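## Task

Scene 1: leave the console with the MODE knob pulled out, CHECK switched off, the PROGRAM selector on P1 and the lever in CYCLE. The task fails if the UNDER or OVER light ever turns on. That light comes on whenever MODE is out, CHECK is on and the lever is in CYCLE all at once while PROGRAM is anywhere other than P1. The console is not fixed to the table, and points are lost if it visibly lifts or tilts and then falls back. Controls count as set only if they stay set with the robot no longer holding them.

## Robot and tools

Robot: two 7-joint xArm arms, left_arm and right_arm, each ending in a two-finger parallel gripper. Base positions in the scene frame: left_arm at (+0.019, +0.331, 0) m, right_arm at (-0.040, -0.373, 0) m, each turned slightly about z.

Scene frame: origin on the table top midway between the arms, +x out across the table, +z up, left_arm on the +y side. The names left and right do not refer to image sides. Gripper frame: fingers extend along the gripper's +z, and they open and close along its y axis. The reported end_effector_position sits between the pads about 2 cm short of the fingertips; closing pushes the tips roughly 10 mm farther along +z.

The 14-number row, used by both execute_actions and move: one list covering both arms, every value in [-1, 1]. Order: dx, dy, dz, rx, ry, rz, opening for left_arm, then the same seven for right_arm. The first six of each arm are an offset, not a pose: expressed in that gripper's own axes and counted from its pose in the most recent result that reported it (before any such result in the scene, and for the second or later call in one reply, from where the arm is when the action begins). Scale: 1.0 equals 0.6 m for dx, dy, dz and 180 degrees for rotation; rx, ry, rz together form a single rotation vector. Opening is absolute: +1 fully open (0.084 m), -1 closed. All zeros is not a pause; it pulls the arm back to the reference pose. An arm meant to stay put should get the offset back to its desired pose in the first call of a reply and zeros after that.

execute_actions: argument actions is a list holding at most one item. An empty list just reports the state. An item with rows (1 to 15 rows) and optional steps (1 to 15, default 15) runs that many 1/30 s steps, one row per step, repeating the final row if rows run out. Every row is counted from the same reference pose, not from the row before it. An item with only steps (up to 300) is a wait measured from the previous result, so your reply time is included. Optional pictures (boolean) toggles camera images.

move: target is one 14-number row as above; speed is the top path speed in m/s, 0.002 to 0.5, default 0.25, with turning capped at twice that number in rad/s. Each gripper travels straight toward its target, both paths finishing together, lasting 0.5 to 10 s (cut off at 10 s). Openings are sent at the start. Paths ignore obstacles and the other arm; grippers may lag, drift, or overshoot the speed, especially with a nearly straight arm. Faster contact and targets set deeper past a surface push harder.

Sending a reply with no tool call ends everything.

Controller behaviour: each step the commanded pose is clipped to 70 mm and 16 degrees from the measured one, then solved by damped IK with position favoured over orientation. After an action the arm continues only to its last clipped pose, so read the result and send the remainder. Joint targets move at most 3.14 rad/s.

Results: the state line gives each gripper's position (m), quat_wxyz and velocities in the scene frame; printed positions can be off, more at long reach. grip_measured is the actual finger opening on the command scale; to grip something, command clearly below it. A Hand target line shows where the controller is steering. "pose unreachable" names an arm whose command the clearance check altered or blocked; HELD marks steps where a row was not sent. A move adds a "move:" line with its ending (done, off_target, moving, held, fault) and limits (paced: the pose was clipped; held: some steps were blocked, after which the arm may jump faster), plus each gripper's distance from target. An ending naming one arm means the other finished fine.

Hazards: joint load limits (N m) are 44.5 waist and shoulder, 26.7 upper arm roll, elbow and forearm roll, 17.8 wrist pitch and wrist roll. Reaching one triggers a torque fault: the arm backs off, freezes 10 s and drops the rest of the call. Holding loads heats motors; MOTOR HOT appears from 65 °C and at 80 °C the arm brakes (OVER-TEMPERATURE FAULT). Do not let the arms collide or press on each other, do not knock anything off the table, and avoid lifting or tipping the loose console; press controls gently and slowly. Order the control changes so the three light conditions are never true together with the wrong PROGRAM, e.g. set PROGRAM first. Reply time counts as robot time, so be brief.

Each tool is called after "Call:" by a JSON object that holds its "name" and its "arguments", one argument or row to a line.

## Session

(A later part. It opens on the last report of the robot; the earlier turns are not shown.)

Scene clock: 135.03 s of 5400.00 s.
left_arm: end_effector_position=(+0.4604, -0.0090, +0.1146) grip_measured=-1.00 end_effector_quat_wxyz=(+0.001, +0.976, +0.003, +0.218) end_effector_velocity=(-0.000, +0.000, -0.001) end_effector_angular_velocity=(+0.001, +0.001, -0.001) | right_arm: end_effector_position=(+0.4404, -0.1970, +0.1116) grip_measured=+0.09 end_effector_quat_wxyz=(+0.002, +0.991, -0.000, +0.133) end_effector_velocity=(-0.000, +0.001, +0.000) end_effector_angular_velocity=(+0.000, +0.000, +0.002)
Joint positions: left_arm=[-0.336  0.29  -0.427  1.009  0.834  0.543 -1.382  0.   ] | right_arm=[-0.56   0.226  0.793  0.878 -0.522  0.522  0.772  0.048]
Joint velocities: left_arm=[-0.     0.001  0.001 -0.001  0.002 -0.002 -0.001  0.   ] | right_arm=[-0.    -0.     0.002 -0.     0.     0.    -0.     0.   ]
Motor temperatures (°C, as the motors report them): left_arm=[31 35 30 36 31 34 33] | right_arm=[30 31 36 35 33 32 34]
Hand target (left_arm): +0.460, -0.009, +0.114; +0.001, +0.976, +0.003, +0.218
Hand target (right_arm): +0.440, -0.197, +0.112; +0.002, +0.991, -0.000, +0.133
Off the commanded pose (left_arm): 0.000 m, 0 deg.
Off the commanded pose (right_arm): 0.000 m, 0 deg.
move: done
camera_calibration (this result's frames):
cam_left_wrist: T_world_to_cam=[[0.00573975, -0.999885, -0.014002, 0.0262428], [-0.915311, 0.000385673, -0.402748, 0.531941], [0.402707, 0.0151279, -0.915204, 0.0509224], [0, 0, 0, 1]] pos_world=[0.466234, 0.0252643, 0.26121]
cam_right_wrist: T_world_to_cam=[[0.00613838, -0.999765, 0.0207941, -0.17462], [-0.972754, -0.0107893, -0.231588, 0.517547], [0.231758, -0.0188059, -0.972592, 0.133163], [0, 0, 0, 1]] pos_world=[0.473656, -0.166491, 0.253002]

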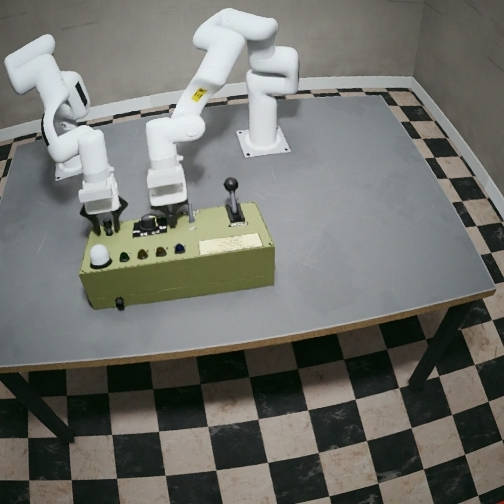

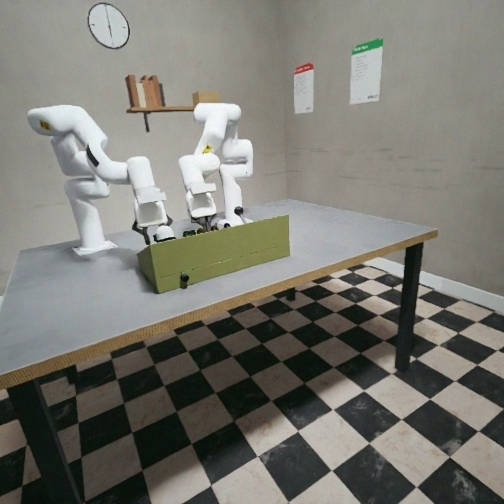

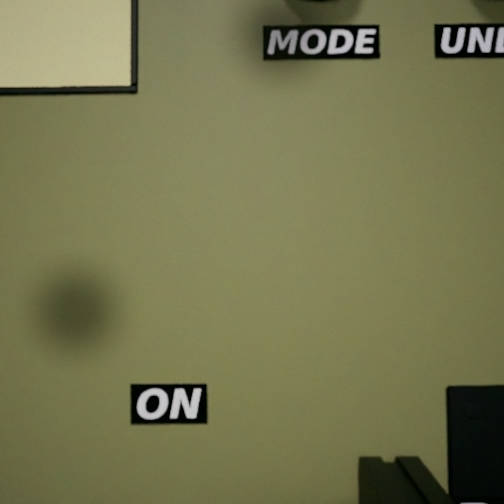

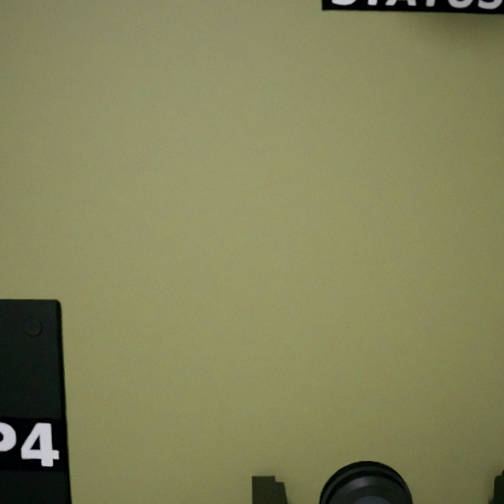

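Call:
{"name": "move", "arguments": {
  "target": [0,0,0.015,0,0,0,-1,0,0,0,0,0,0,-1],
  "speed": 0.03
}}

Call:
{"name": "zoom_image", "arguments": {
  "camera": "cam_high",
  "region": [60, 160, 220, 260]
}}

Scene clock: 139.03 s of 5400.00 s.
left_arm: end_effector_position=(+0.4649, -0.0129, +0.1138) grip_measured=-1.00 end_effector_quat_wxyz=(+0.005, +0.974, +0.001, +0.224) end_effector_velocity=(+0.002, +0.003, +0.001) end_effector_angular_velocity=(-0.002, -0.003, +0.004) | right_arm: end_effector_position=(+0.4403, -0.1948, +0.1121) grip_measured=-0.45 end_effector_quat_wxyz=(+0.000, +0.991, +0.002, +0.134) end_effector_velocity=(-0.001, -0.002, -0.001) end_effector_angular_velocity=(-0.003, +0.003, -0.002)
Joint positions: left_arm=[-0.341  0.304 -0.419  1.021  0.862  0.531 -1.4    0.   ] | right_arm=[-0.562  0.227  0.799  0.878 -0.524  0.521  0.774  0.024]
Joint velocities: left_arm=[ 0.001 -0.003  0.006 -0.003  0.002 -0.005 -0.001  0.   ] | right_arm=[-0.006  0.     0.003 -0.002 -0.003  0.002  0.001 -0.   ]
Motor temperatures (°C, as the motors report them): left_arm=[31 35 30 36 31 34 33] | right_arm=[30 31 36 35 33 32 34]
Hand target (left_arm): +0.464, -0.009, +0.106; +0.001, +0.976, +0.003, +0.218
Hand target (right_arm): +0.440, -0.197, +0.112; +0.002, +0.991, -0.000, +0.133
Off the commanded pose (left_arm): 0.008 m, 1 deg.
Off the commanded pose (right_arm): 0.002 m, 0 deg.
After step 90, 0.30 s passed at rest.
move: off_target (left_arm)
camera_calibration (this result's frames):
cam_left_wrist: T_world_to_cam=[[0.000507884, -0.999981, -0.00618735, 0.0239176], [-0.91023, 0.00209992, -0.414098, 0.534705], [0.414103, 0.00584222, -0.910211, 0.0424598], [0, 0, 0, 1]] pos_world=[0.46911, 0.0225462, 0.260216]
cam_right_wrist: T_world_to_cam=[[0.00984831, -0.999773, 0.0188972, -0.173871], [-0.972353, -0.0139841, -0.233095, 0.51688], [0.233307, -0.0160792, -0.97227, 0.133566], [0, 0, 0, 1]] pos_world=[0.473141, -0.164456, 0.253631]

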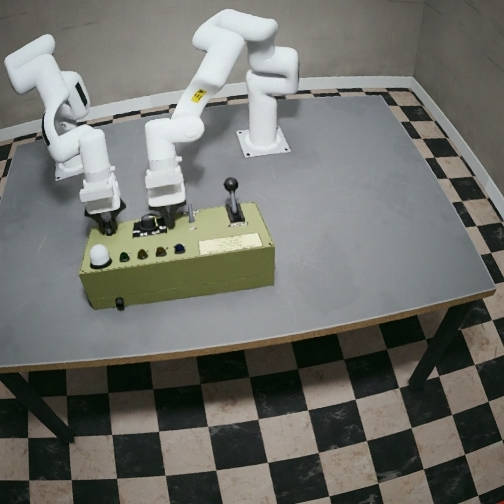

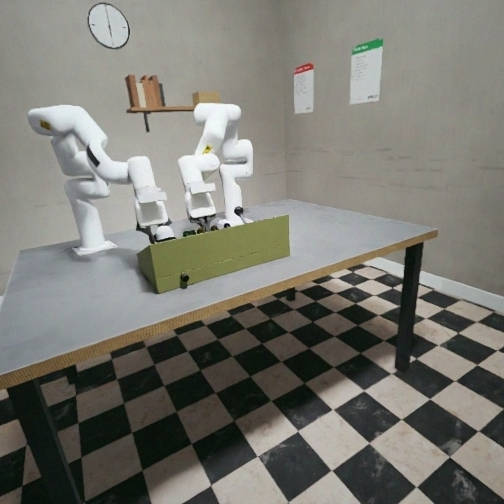

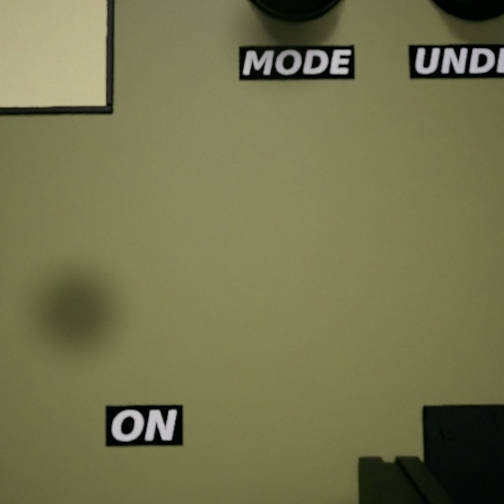

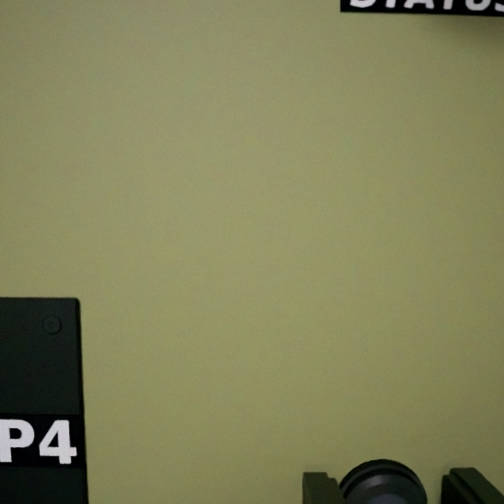

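Region (60, 160, 220, 260) of cam_high's 504x504 image, scaled by 3.150, with more detail than that image has; it fills the top 315 rows of this view, and the rest is white.

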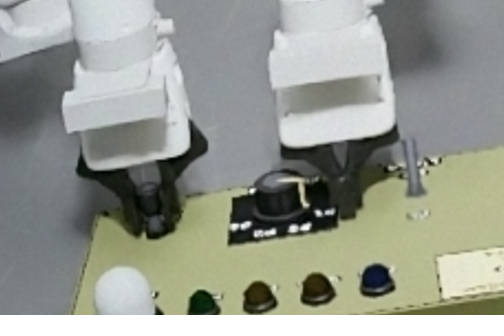

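Call:
{"name": "move", "arguments": {
  "target": [0,0,0.013,0,0,0,-1,0,0,-0.02,0,0,0,-1],
  "speed": 0.01
}}

Call:
{"name": "zoom_image", "arguments": {
  "camera": "cam_high",
  "region": [60, 160, 220, 320]
}}

Scene clock: 145.60 s of 5400.00 s.
left_arm: end_effector_position=(+0.4705, -0.0140, +0.1158) grip_measured=-1.00 end_effector_quat_wxyz=(+0.008, +0.973, +0.002, +0.232) end_effector_velocity=(-0.001, +0.001, -0.001) end_effector_angular_velocity=(+0.002, +0.001, -0.001) | right_arm: end_effector_position=(+0.4367, -0.1950, +0.1234) grip_measured=-0.45 end_effector_quat_wxyz=(+0.001, +0.991, +0.002, +0.133) end_effector_velocity=(+0.000, +0.002, +0.001) end_effector_angular_velocity=(+0.002, -0.002, +0.003)
Joint positions: left_arm=[-0.351  0.309 -0.404  1.03   0.882  0.521 -1.414  0.   ] | right_arm=[-0.59   0.185  0.833  0.87  -0.461  0.538  0.729  0.024]
Joint velocities: left_arm=[-0.009 -0.002  0.01  -0.004 -0.002 -0.003  0.002  0.   ] | right_arm=[-0.001  0.001  0.003  0.002  0.    -0.001 -0.001  0.   ]
Motor temperatures (°C, as the motors report them): left_arm=[31 35 30 35 31 34 33] | right_arm=[30 31 36 35 33 32 34]
Hand target (left_arm): +0.468, -0.013, +0.107; +0.005, +0.974, +0.001, +0.224
Hand target (right_arm): +0.437, -0.195, +0.124; +0.000, +0.991, +0.002, +0.134
Off the commanded pose (left_arm): 0.009 m, 1 deg.
Off the commanded pose (right_arm): 0.001 m, 0 deg.
After step 90, 2.13 s passed at rest.
move: off_target (left_arm)
camera_calibration (this result's frames):
cam_left_wrist: T_world_to_cam=[[0.0000230611, -1, -0.000559931, 0.0223869], [-0.903548, 0.000219086, -0.428487, 0.539188], [0.428487, 0.000515806, -0.903548, 0.0343838], [0, 0, 0, 1]] pos_world=[0.472449, 0.022251, 0.262115]
cam_right_wrist: T_world_to_cam=[[0.00979439, -0.99976, 0.0195716, -0.174316], [-0.972613, -0.0140702, -0.232003, 0.515965], [0.232223, -0.0167633, -0.972518, 0.145728], [0, 0, 0, 1]] pos_world=[0.4697, -0.164572, 0.264841]

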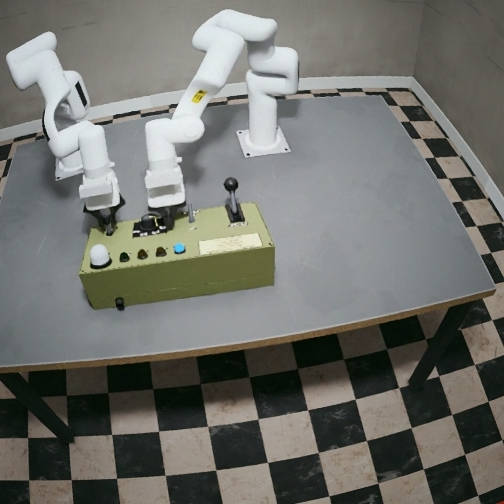

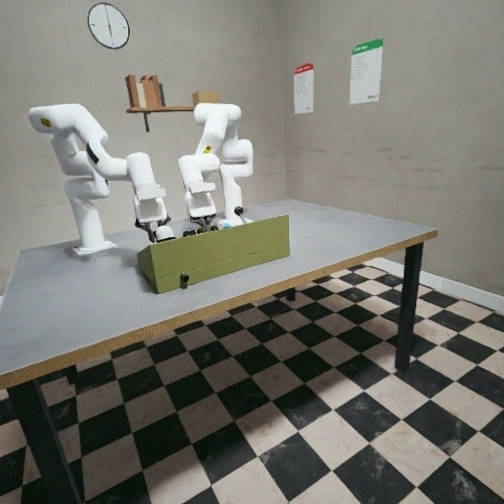

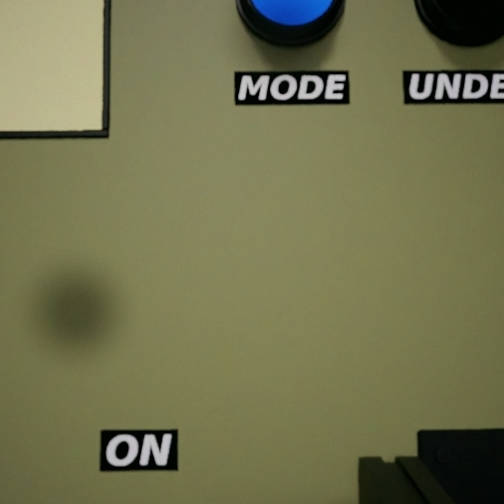

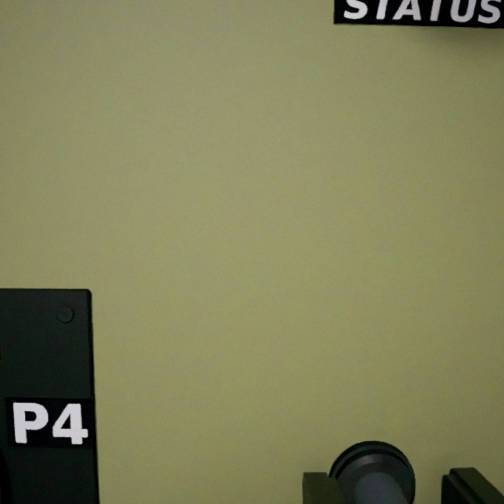

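Region (60, 160, 220, 320) of cam_high's 504x504 image, scaled by 3.150, with more detail than that image has.

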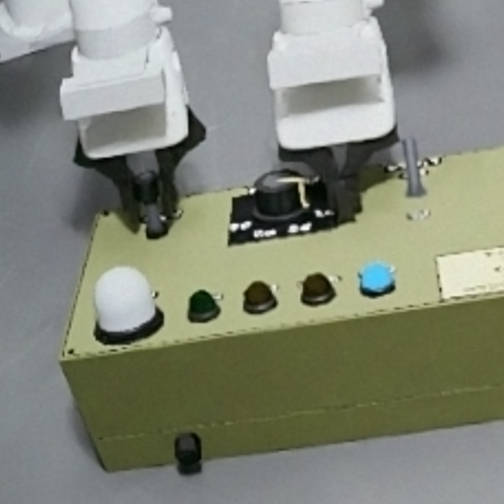

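Call:
{"name": "move", "arguments": {
  "target": [0,0,-0.1,0,0,0,-1,0,0,0,0,0,0,0.6],
  "speed": 0.1
}}

Call:
{"name": "move", "arguments": {
  "target": [-0.1,-0.32,-0.2,0,0,0,1,0,0,-0.1,0,0,0,-1],
  "speed": 0.2
}}

Scene clock: 162.77 s of 5400.00 s.
left_arm: end_effector_position=(+0.4436, -0.0129, +0.1689) grip_measured=-1.00 end_effector_quat_wxyz=(+0.008, +0.973, +0.002, +0.232) end_effector_velocity=(-0.001, -0.004, +0.004) end_effector_angular_velocity=(-0.005, -0.009, -0.009) | right_arm: end_effector_position=(+0.4367, -0.1950, +0.1234) grip_measured=+0.59 end_effector_quat_wxyz=(+0.001, +0.991, +0.002, +0.133) end_effector_velocity=(-0.001, +0.001, -0.001) end_effector_angular_velocity=(-0.001, +0.002, +0.001)
Joint positions: left_arm=[-0.335  0.137 -0.464  0.97   0.689  0.592 -1.284  0.   ] | right_arm=[-0.584  0.183  0.827  0.87  -0.458  0.537  0.727  0.069]
Joint velocities: left_arm=[-0.003 -0.005 -0.004  0.003  0.002 -0.003  0.001  0.   ] | right_arm=[ 0.001 -0.     0.001 -0.002 -0.     0.     0.001  0.   ]
Motor temperatures (°C, as the motors report them): left_arm=[31 35 30 35 31 34 33] | right_arm=[30 31 36 35 33 32 34]
Hand target (left_arm): +0.443, -0.013, +0.169; +0.008, +0.973, +0.002, +0.232
Hand target (right_arm): +0.437, -0.195, +0.123; +0.001, +0.991, +0.002, +0.133
Off the commanded pose (left_arm): 0.000 m, 0 deg.
Off the commanded pose (right_arm): 0.000 m, 0 deg.
After step 90, 13.17 s passed at rest.
move: done
camera_calibration (this result's frames):
cam_left_wrist: T_world_to_cam=[[0.000594547, -0.999999, -0.00123382, 0.0233783], [-0.903816, -0.0000093819, -0.427921, 0.537592], [0.427921, 0.00136957, -0.903815, 0.0942027], [0, 0, 0, 1]] pos_world=[0.445559, 0.0232543, 0.315218]
cam_right_wrist: T_world_to_cam=[[0.00971826, -0.999761, 0.0195805, -0.174321], [-0.972613, -0.0139983, -0.232007, 0.515996], [0.232226, -0.0167896, -0.972517, 0.145719], [0, 0, 0, 1]] pos_world=[0.469719, -0.164609, 0.264842]

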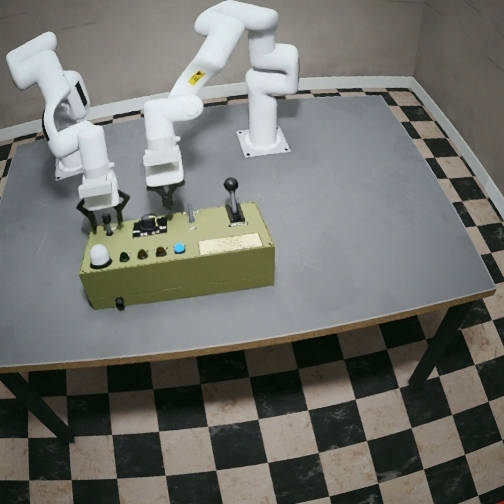

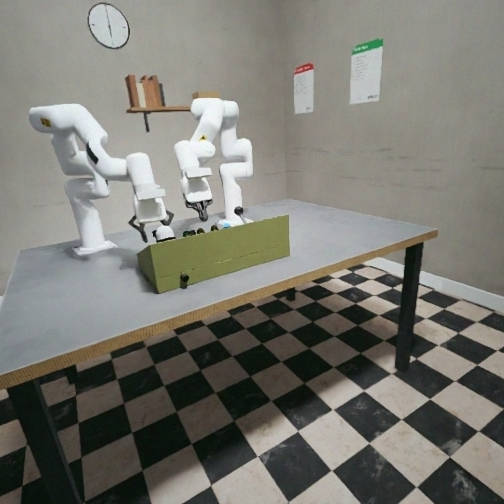

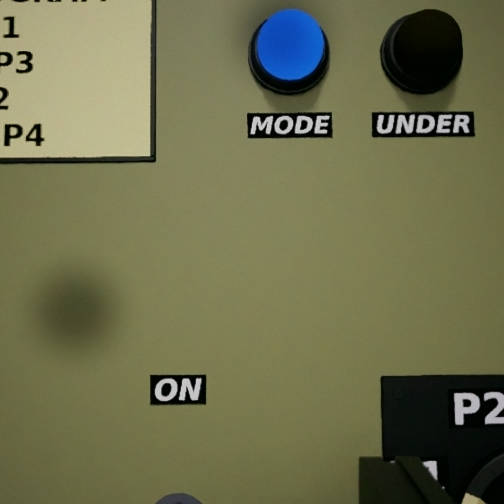

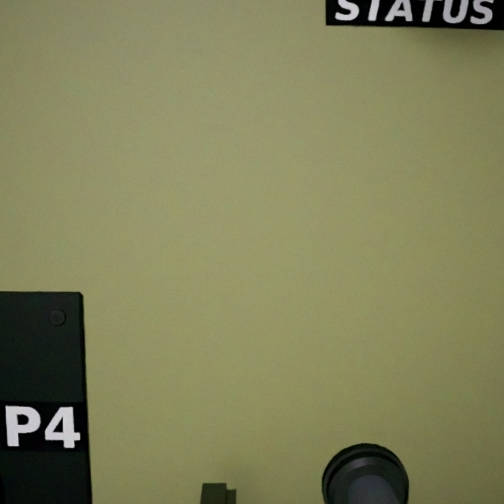

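Scene clock: 164.37 s of 5400.00 s.
left_arm: end_effector_position=(+0.3361, +0.1804, +0.2467) grip_measured=+1.00 end_effector_quat_wxyz=(+0.007, +0.973, +0.002, +0.232) end_effector_velocity=(-0.000, +0.001, -0.000) end_effector_angular_velocity=(-0.002, +0.001, +0.003) | right_arm: end_effector_position=(+0.4206, -0.1951, +0.1811) grip_measured=-0.45 end_effector_quat_wxyz=(+0.000, +0.991, +0.001, +0.133) end_effector_velocity=(+0.003, +0.001, +0.004) end_effector_angular_velocity=(+0.003, -0.009, +0.000)
Joint positions: left_arm=[-0.403 -0.768 -0.177  0.382  0.141  0.73  -0.611  0.084] | right_arm=[-0.635 -0.045  0.891  0.862 -0.113  0.648  0.48   0.025]
Joint velocities: left_arm=[ 0.001 -0.003  0.003 -0.002 -0.     0.001  0.001  0.   ] | right_arm=[-0.    -0.003  0.001  0.006  0.001 -0.001 -0.001 -0.   ]
Motor temperatures (°C, as the motors report them): left_arm=[31 35 30 35 31 34 33] | right_arm=[30 31 36 35 33 32 34]
Hand target (left_arm): +0.336, +0.180, +0.247; +0.007, +0.972, +0.002, +0.233
Hand target (right_arm): +0.421, -0.195, +0.181; +0.000, +0.991, +0.001, +0.133
Off the commanded pose (left_arm): 0.001 m, 0 deg.
Off the commanded pose (right_arm): 0.000 m, 0 deg.
move: done
camera_calibration (this result's frames):
cam_left_wrist: T_world_to_cam=[[0.000679747, -0.999993, -0.00367569, 0.217358], [-0.903383, 0.00096219, -0.428833, 0.47368], [0.428833, 0.00361205, -0.903376, 0.209389], [0, 0, 0, 1]] pos_world=[0.337974, 0.216144, 0.393086]
cam_right_wrist: T_world_to_cam=[[0.00947939, -0.999781, 0.0186702, -0.175077], [-0.972781, -0.0135433, -0.231329, 0.513811], [0.231532, -0.0159692, -0.972696, 0.206038], [0, 0, 0, 1]] pos_world=[0.453781, -0.164789, 0.322541]

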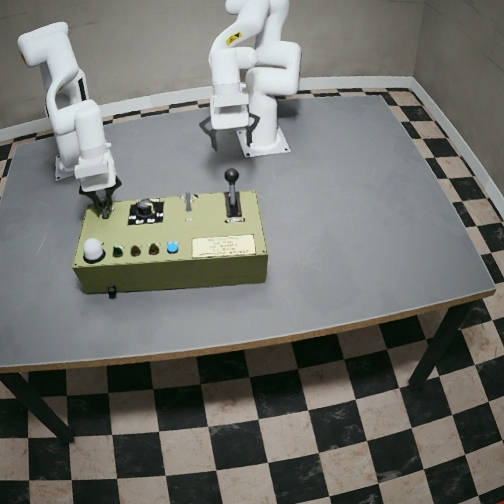

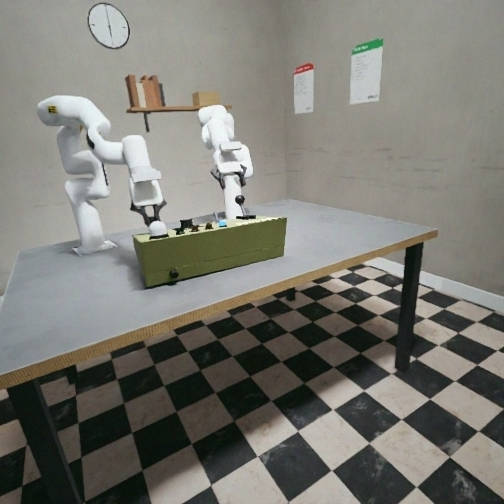

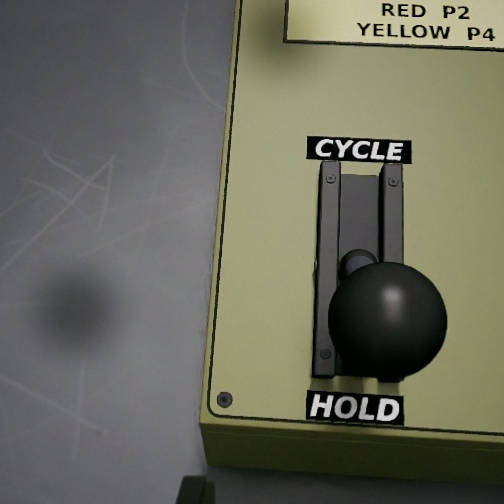

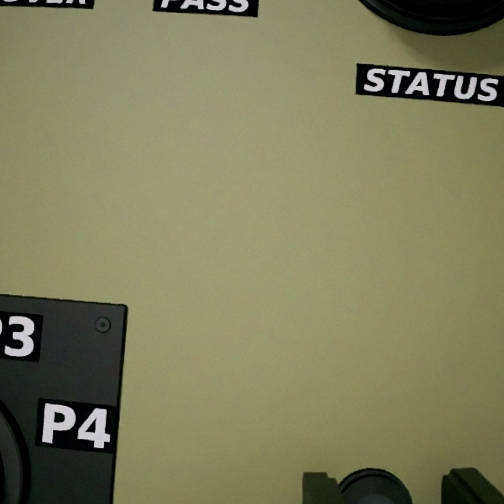

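Call:
{"name": "move", "arguments": {
  "target": [0,0,0,0,0,0,1,0,0,0.07,0,0,0,-1],
  "speed": 0.02
}}

Scene clock: 171.23 s of 5400.00 s.
left_arm: end_effector_position=(+0.3361, +0.1804, +0.2467) grip_measured=+1.00 end_effector_quat_wxyz=(+0.007, +0.973, +0.002, +0.232) end_effector_velocity=(-0.000, +0.001, -0.001) end_effector_angular_velocity=(+0.002, +0.001, +0.000) | right_arm: end_effector_position=(+0.4316, -0.1949, +0.1407) grip_measured=-0.45 end_effector_quat_wxyz=(+0.001, +0.991, +0.002, +0.133) end_effector_velocity=(+0.003, +0.000, +0.002) end_effector_angular_velocity=(+0.002, -0.006, -0.003)
Joint positions: left_arm=[-0.403 -0.768 -0.177  0.382  0.141  0.73  -0.611  0.084] | right_arm=[-0.617  0.116  0.867  0.861 -0.355  0.565  0.654  0.024]
Joint velocities: left_arm=[ 0.001 -0.    -0.001 -0.002  0.     0.    -0.    -0.   ] | right_arm=[-0.001  0.001 -0.     0.005 -0.003 -0.001  0.003 -0.   ]
Motor temperatures (°C, as the motors report them): left_arm=[31 35 30 35 31 34 33] | right_arm=[30 31 36 36 33 32 34]
Hand target (left_arm): +0.336, +0.180, +0.247; +0.007, +0.973, +0.002, +0.232
Hand target (right_arm): +0.432, -0.195, +0.141; +0.001, +0.991, +0.002, +0.133
Off the commanded pose (left_arm): 0.000 m, 0 deg.
Off the commanded pose (right_arm): 0.000 m, 0 deg.
After step 90, 1.53 s passed at rest.
move: done
camera_calibration (this result's frames):
cam_left_wrist: T_world_to_cam=[[0.000679885, -0.999993, -0.00367483, 0.217357], [-0.903383, 0.000961703, -0.428834, 0.473681], [0.428834, 0.00361134, -0.903376, 0.209389], [0, 0, 0, 1]] pos_world=[0.337974, 0.216144, 0.393086]
cam_right_wrist: T_world_to_cam=[[0.00993428, -0.999751, 0.0199748, -0.174658], [-0.97278, -0.0142874, -0.231292, 0.514965], [0.23152, -0.0171334, -0.972679, 0.16399], [0, 0, 0, 1]] pos_world=[0.464715, -0.164448, 0.282105]

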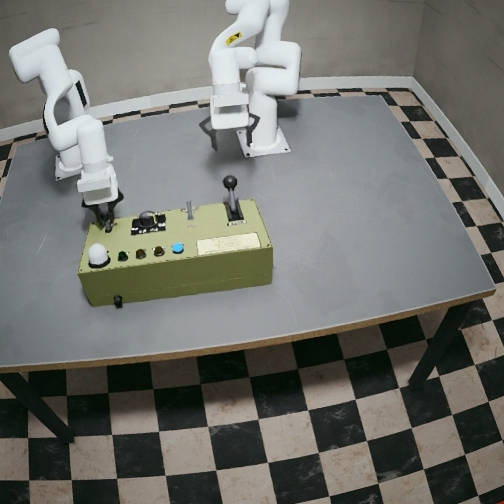

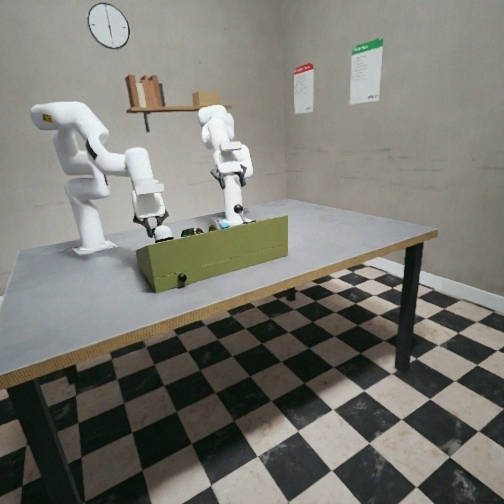

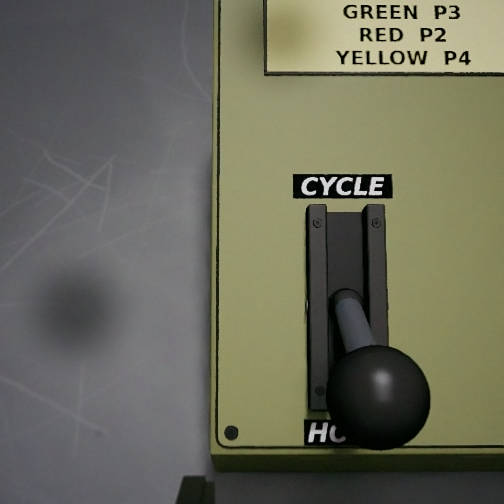

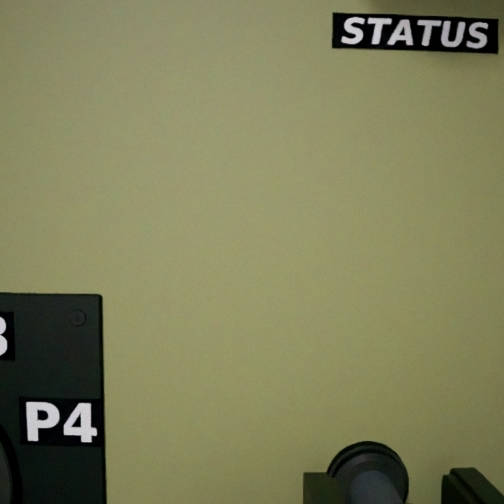

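Call:
{"name": "move", "arguments": {
  "target": [0,0,0,0,0,0,1,0,0,0.017,0,0,0,-1],
  "speed": 0.01
}}

Scene clock: 174.50 s of 5400.00 s.
left_arm: end_effector_position=(+0.3361, +0.1804, +0.2467) grip_measured=+1.00 end_effector_quat_wxyz=(+0.007, +0.973, +0.002, +0.232) end_effector_velocity=(+0.000, +0.000, +0.000) end_effector_angular_velocity=(+0.001, -0.000, -0.001) | right_arm: end_effector_position=(+0.4347, -0.1948, +0.1316) grip_measured=-0.45 end_effector_quat_wxyz=(+0.001, +0.991, +0.002, +0.133) end_effector_velocity=(-0.000, -0.001, -0.001) end_effector_angular_velocity=(+0.001, +0.001, -0.003)
Joint positions: left_arm=[-0.403 -0.768 -0.177  0.382  0.141  0.73  -0.611  0.084] | right_arm=[-0.601  0.154  0.848  0.866 -0.415  0.55   0.696  0.025]
Joint velocities: left_arm=[-0.001 -0.     0.001  0.     0.002  0.001 -0.     0.   ] | right_arm=[ 0.     0.002 -0.003 -0.001 -0.001 -0.002  0.002 -0.   ]
Motor temperatures (°C, as the motors report them): left_arm=[31 35 30 36 31 34 33] | right_arm=[30 31 36 36 33 32 34]
Hand target (left_arm): +0.336, +0.180, +0.247; +0.007, +0.973, +0.002, +0.232
Hand target (right_arm): +0.434, -0.195, +0.131; +0.001, +0.991, +0.002, +0.133
Off the commanded pose (left_arm): 0.000 m, 0 deg.
Off the commanded pose (right_arm): 0.001 m, 0 deg.
move: done
camera_calibration (this result's frames):
cam_left_wrist: T_world_to_cam=[[0.000679802, -0.999993, -0.00367489, 0.217357], [-0.903383, 0.000961801, -0.428834, 0.473681], [0.428834, 0.00361135, -0.903376, 0.209389], [0, 0, 0, 1]] pos_world=[0.337974, 0.216144, 0.393086]
cam_right_wrist: T_world_to_cam=[[0.00988648, -0.999747, 0.0201954, -0.174415], [-0.972416, -0.0143191, -0.232813, 0.515929], [0.233043, -0.0173366, -0.972312, 0.153606], [0, 0, 0, 1]] pos_world=[0.467625, -0.16432, 0.27299]

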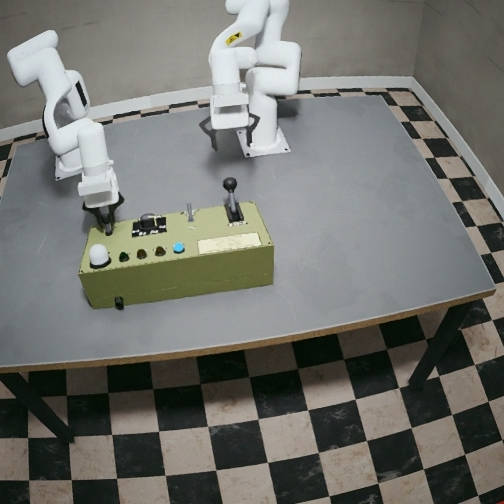

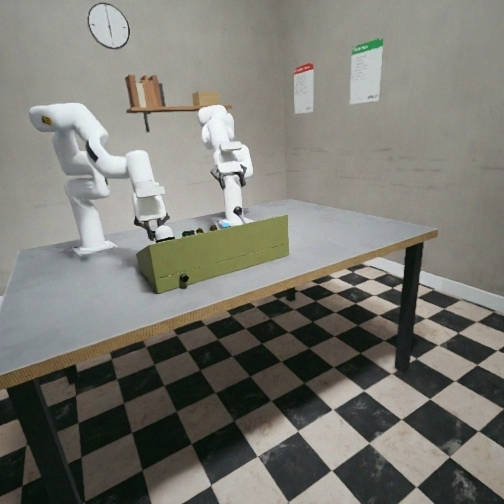

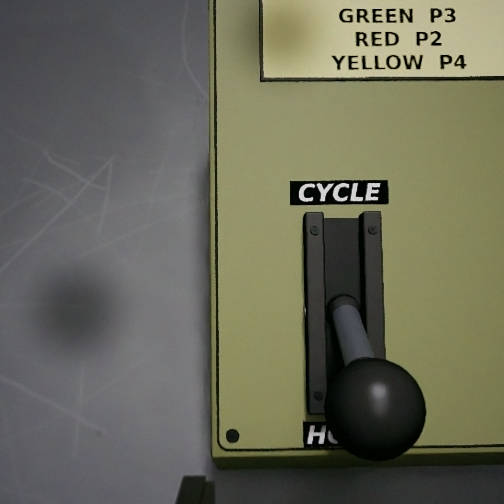

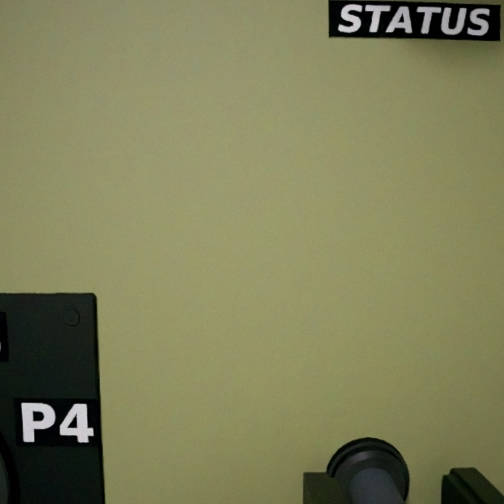

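Call:
{"name": "move", "arguments": {
  "target": [0.002,0.018,0.175,0,0,0,1,0,0,0.006,0,0,0,-1],
  "speed": 0.08
}}

Call:
{"name": "move", "arguments": {
  "target": [0,0,0,0,0,0,-1,0,0,0,0,0,0,0.7]
}}

Call:
{"name": "zoom_image", "arguments": {
  "camera": "cam_high",
  "region": [70, 140, 290, 320]
}}

Scene clock: 190.33 s of 5400.00 s.
left_arm: end_effector_position=(+0.3846, +0.1682, +0.1538) grip_measured=+1.00 end_effector_quat_wxyz=(+0.007, +0.973, +0.002, +0.233) end_effector_velocity=(+0.000, +0.000, +0.000) end_effector_angular_velocity=(-0.001, -0.002, +0.002) | right_arm: end_effector_position=(+0.4356, -0.1949, +0.1279) grip_measured=-0.45 end_effector_quat_wxyz=(+0.001, +0.991, +0.002, +0.133) end_effector_velocity=(-0.000, -0.000, -0.000) end_effector_angular_velocity=(-0.000, +0.001, +0.000)
Joint positions: left_arm=[-0.227 -0.374 -0.278  0.357  0.321  0.305 -0.762  0.084] | right_arm=[-0.594  0.167  0.839  0.868 -0.435  0.544  0.711  0.025]
Joint velocities: left_arm=[ 0.002 -0.    -0.001 -0.001  0.001 -0.002 -0.002 -0.   ] | right_arm=[-0.    -0.     0.    -0.001  0.     0.    -0.    -0.   ]
Motor temperatures (°C, as the motors report them): left_arm=[31 35 30 36 31 34 33] | right_arm=[30 31 36 36 33 32 34]
Hand target (left_arm): +0.384, +0.168, +0.153; +0.007, +0.973, +0.002, +0.232
Hand target (right_arm): +0.436, -0.195, +0.128; +0.001, +0.991, +0.002, +0.133
Off the commanded pose (left_arm): 0.000 m, 0 deg.
Off the commanded pose (right_arm): 0.000 m, 0 deg.
After step 90, 11.20 s passed at rest.
move: done
camera_calibration (this result's frames):
cam_left_wrist: T_world_to_cam=[[0.000246588, -0.999996, -0.00275159, 0.204823], [-0.903181, 0.000958433, -0.429258, 0.477613], [0.429259, 0.00259103, -0.903177, 0.10468], [0, 0, 0, 1]] pos_world=[0.386386, 0.204093, 0.300128]
cam_right_wrist: T_world_to_cam=[[0.00989439, -0.999747, 0.0202171, -0.174376], [-0.972485, -0.0143267, -0.232524, 0.515932], [0.232755, -0.0173602, -0.972381, 0.150025], [0, 0, 0, 1]] pos_world=[0.468542, -0.164336, 0.269373]

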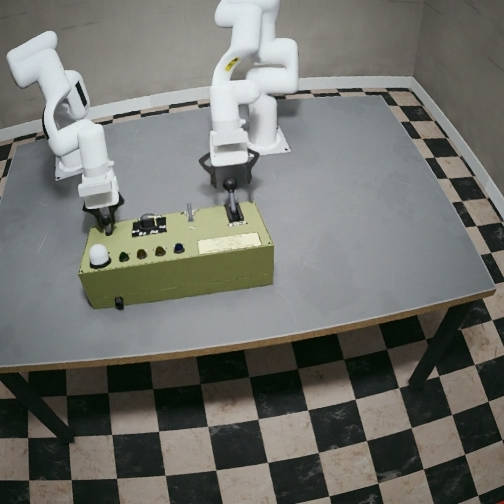

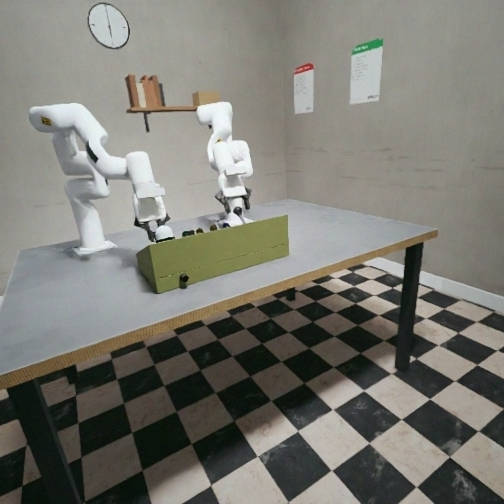

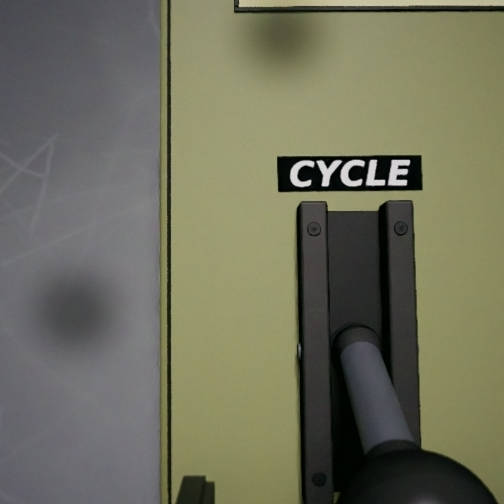

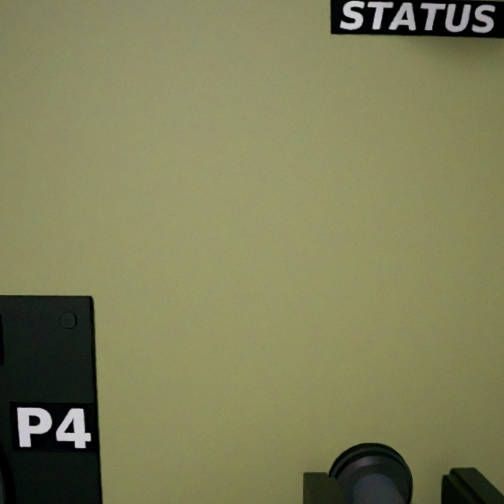

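Scene clock: 190.83 s of 5400.00 s.
left_arm: end_effector_position=(+0.3846, +0.1653, +0.1549) grip_measured=-0.12 end_effector_quat_wxyz=(+0.009, +0.972, -0.002, +0.235) end_effector_velocity=(+0.000, +0.001, -0.001) end_effector_angular_velocity=(-0.000, +0.002, +0.003) | right_arm: end_effector_position=(+0.4358, -0.1946, +0.1282) grip_measured=+0.70 end_effector_quat_wxyz=(+0.001, +0.991, +0.002, +0.134) end_effector_velocity=(-0.002, -0.001, -0.002) end_effector_angular_velocity=(-0.004, +0.005, +0.001)
Joint positions: left_arm=[-0.228 -0.374 -0.282  0.359  0.32   0.302 -0.761  0.039] | right_arm=[-0.594  0.168  0.84   0.868 -0.435  0.544  0.711  0.073]
Joint velocities: left_arm=[ 0.005 -0.    -0.002 -0.001 -0.005 -0.     0.004  0.   ] | right_arm=[ 0.001 -0.001 -0.001 -0.003  0.     0.004 -0.001 -0.   ]
Motor temperatures (°C, as the motors report them): left_arm=[31 35 30 36 31 34 33] | right_arm=[30 31 36 36 33 32 34]
Hand target (left_arm): +0.385, +0.168, +0.154; +0.007, +0.973, +0.002, +0.233
Hand target (right_arm): +0.436, -0.195, +0.128; +0.001, +0.991, +0.002, +0.133
Off the commanded pose (left_arm): 0.003 m, 0 deg.
Off the commanded pose (right_arm): 0.000 m, 0 deg.
move: done
camera_calibration (this result's frames):
cam_left_wrist: T_world_to_cam=[[-0.00653056, -0.999978, -0.00146891, 0.204371], [-0.901456, 0.00652293, -0.432822, 0.477132], [0.432822, -0.00150241, -0.901478, 0.104786], [0, 0, 0, 1]] pos_world=[0.386094, 0.201412, 0.301276]
cam_right_wrist: T_world_to_cam=[[0.0100863, -0.999754, 0.0197321, -0.17418], [-0.972295, -0.0144142, -0.233313, 0.516229], [0.23354, -0.0168321, -0.972201, 0.149969], [0, 0, 0, 1]] pos_world=[0.46866, -0.164172, 0.26968]

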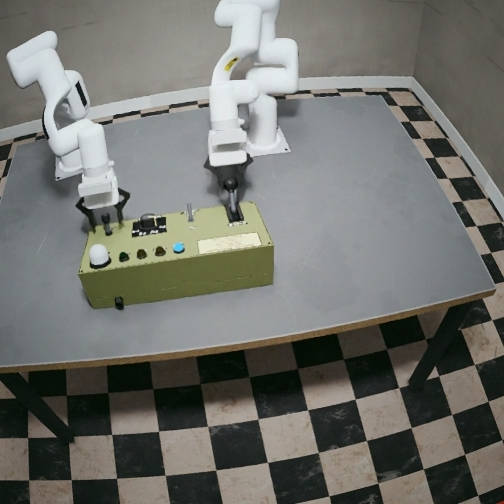

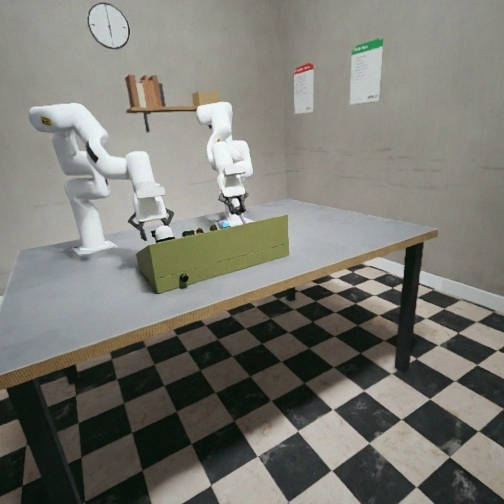

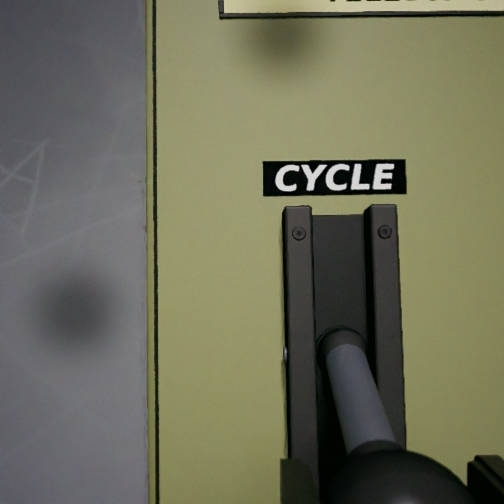

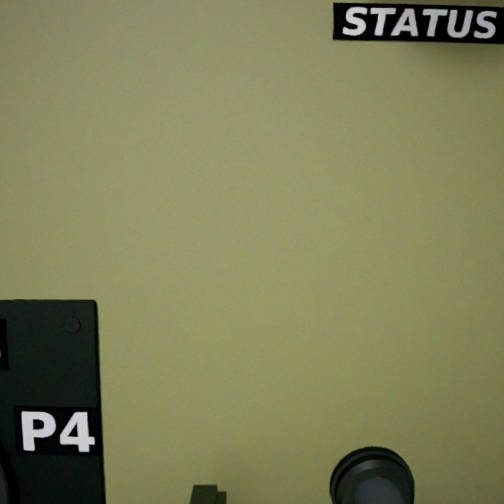

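Region (70, 140, 290, 320) of cam_high's 504x504 image, scaled by 2.291, with more detail than that image has; it fills the top 412 rows of this view, and the rest is white.

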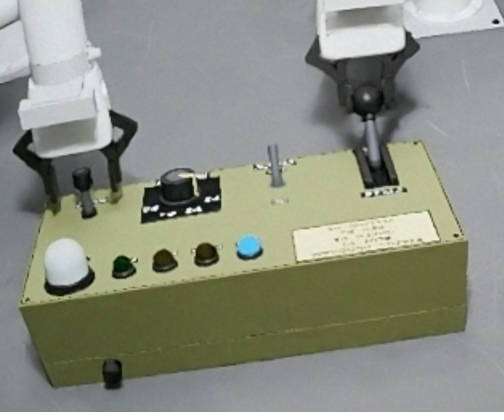

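Call:
{"name": "move", "arguments": {
  "target": [0,0.004,0,0,0,0,-1,0,0,0.05,0,0,0,1],
  "speed": 0.03
}}

Call:
{"name": "move", "arguments": {
  "target": [0.052,0,-0.011,0,0,0,-1,0,0,0,0,0,0,1],
  "speed": 0.02
}}

Scene clock: 197.10 s of 5400.00 s.
left_arm: end_effector_position=(+0.3848, +0.1652, +0.1544) grip_measured=-0.12 end_effector_quat_wxyz=(+0.008, +0.972, +0.001, +0.233) end_effector_velocity=(+0.000, -0.002, +0.001) end_effector_angular_velocity=(-0.002, -0.002, -0.003) | right_arm: end_effector_position=(+0.4439, -0.1945, +0.0994) grip_measured=+1.00 end_effector_quat_wxyz=(+0.001, +0.991, +0.002, +0.134) end_effector_velocity=(+0.000, +0.002, +0.001) end_effector_angular_velocity=(+0.000, -0.004, +0.002)
Joint positions: left_arm=[-0.228 -0.371 -0.284  0.362  0.325  0.306 -0.771  0.039] | right_arm=[-0.533  0.272  0.764  0.89  -0.593  0.506  0.823  0.084]
Joint velocities: left_arm=[-0.005  0.001  0.001  0.002  0.003 -0.002 -0.003  0.   ] | right_arm=[ 0.002 -0.002  0.002  0.001 -0.001 -0.001  0.002  0.   ]
Motor temperatures (°C, as the motors report them): left_arm=[31 35 30 36 31 34 33] | right_arm=[30 31 36 36 33 32 34]
Hand target (left_arm): +0.385, +0.163, +0.155; +0.009, +0.972, -0.002, +0.235
Hand target (right_arm): +0.444, -0.195, +0.099; +0.001, +0.991, +0.002, +0.134
Off the commanded pose (left_arm): 0.002 m, 0 deg.
Off the commanded pose (right_arm): 0.000 m, 0 deg.
After step 90, 2.00 s passed at rest.
move: done
camera_calibration (this result's frames):
cam_left_wrist: T_world_to_cam=[[-0.00090223, -0.999997, -0.00216483, 0.202173], [-0.902531, 0.00174652, -0.430622, 0.477873], [0.430624, 0.00156531, -0.90253, 0.104699], [0, 0, 0, 1]] pos_world=[0.386392, 0.201173, 0.300714]
cam_right_wrist: T_world_to_cam=[[0.0104298, -0.999745, 0.0200223, -0.173715], [-0.972193, -0.014823, -0.233713, 0.517254], [0.23395, -0.0170279, -0.972099, 0.119869], [0, 0, 0, 1]] pos_world=[0.476639, -0.163962, 0.240891]

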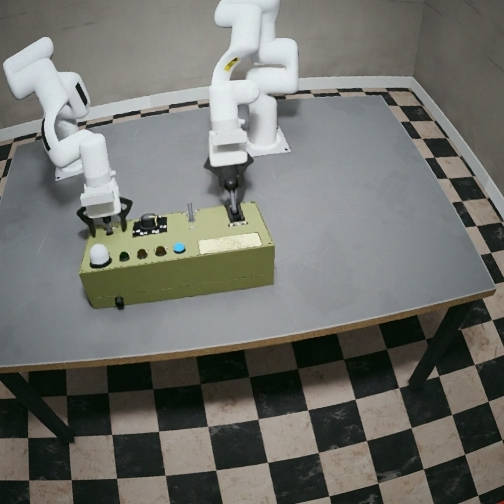

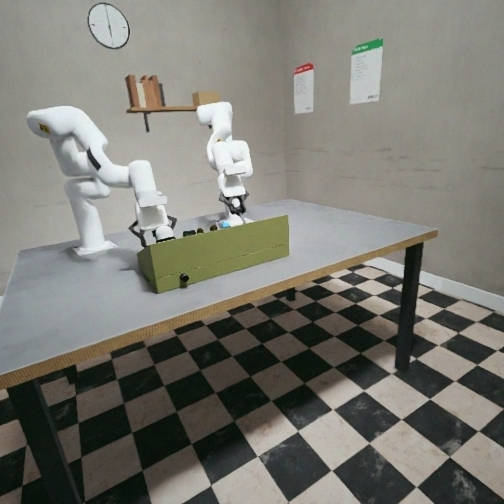

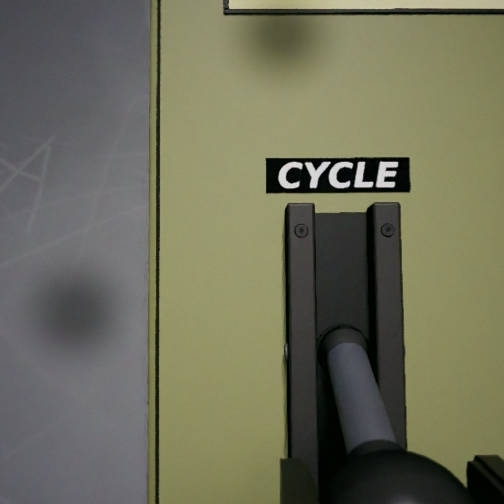

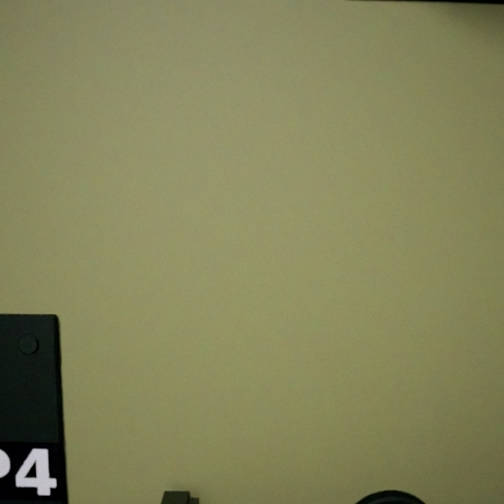

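Scene clock: 198.93 s of 5400.00 s.
left_arm: end_effector_position=(+0.4089, +0.1656, +0.1729) grip_measured=-0.12 end_effector_quat_wxyz=(+0.007, +0.973, +0.001, +0.232) end_effector_velocity=(+0.001, -0.000, +0.002) end_effector_angular_velocity=(-0.002, -0.005, +0.000) | right_arm: end_effector_position=(+0.4439, -0.1945, +0.0994) grip_measured=+1.00 end_effector_quat_wxyz=(+0.001, +0.991, +0.002, +0.134) end_effector_velocity=(-0.000, +0.000, +0.000) end_effector_angular_velocity=(-0.000, -0.000, +0.001)
Joint positions: left_arm=[-0.233 -0.332 -0.248  0.452  0.303  0.359 -0.712  0.039] | right_arm=[-0.533  0.272  0.764  0.89  -0.593  0.506  0.823  0.084]
Joint velocities: left_arm=[ 0.001 -0.003 -0.     0.001 -0.    -0.001  0.001 -0.   ] | right_arm=[ 0.     0.     0.001  0.001  0.     0.001 -0.     0.   ]
Motor temperatures (°C, as the motors report them): left_arm=[31 35 30 36 31 34 33] | right_arm=[30 31 36 35 33 32 34]
Hand target (left_arm): +0.410, +0.165, +0.174; +0.008, +0.972, +0.001, +0.233
Hand target (right_arm): +0.444, -0.194, +0.099; +0.001, +0.991, +0.002, +0.134
Off the commanded pose (left_arm): 0.002 m, 0 deg.
Off the commanded pose (right_arm): 0.000 m, 0 deg.
move: done
camera_calibration (this result's frames):
cam_left_wrist: T_world_to_cam=[[-0.00128322, -0.999993, -0.00346996, 0.203001], [-0.903808, 0.0026447, -0.427929, 0.507522], [0.427936, 0.00258706, -0.903805, 0.112202], [0, 0, 0, 1]] pos_world=[0.410947, 0.201367, 0.319297]
cam_right_wrist: T_world_to_cam=[[0.01043, -0.999745, 0.0200222, -0.173715], [-0.972193, -0.0148232, -0.233713, 0.517254], [0.23395, -0.0170278, -0.972099, 0.119869], [0, 0, 0, 1]] pos_world=[0.476639, -0.163962, 0.240891]

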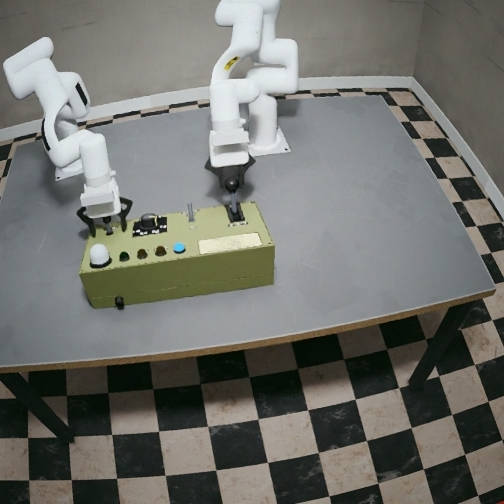

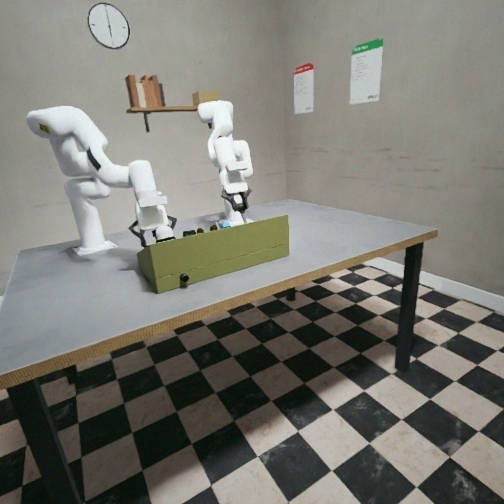

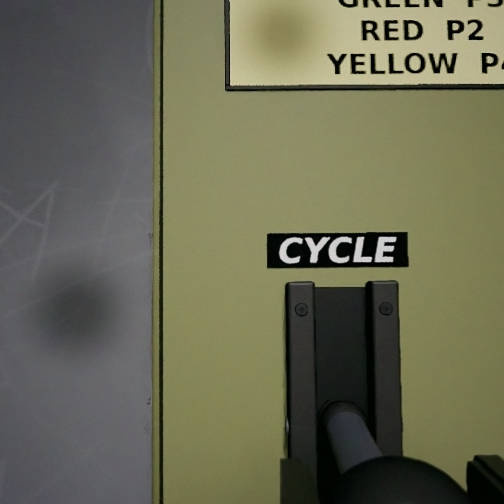

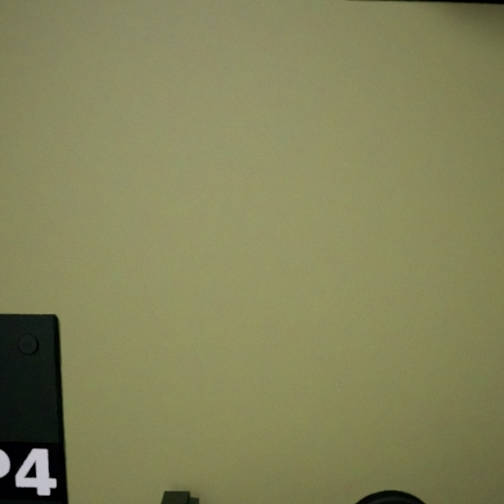

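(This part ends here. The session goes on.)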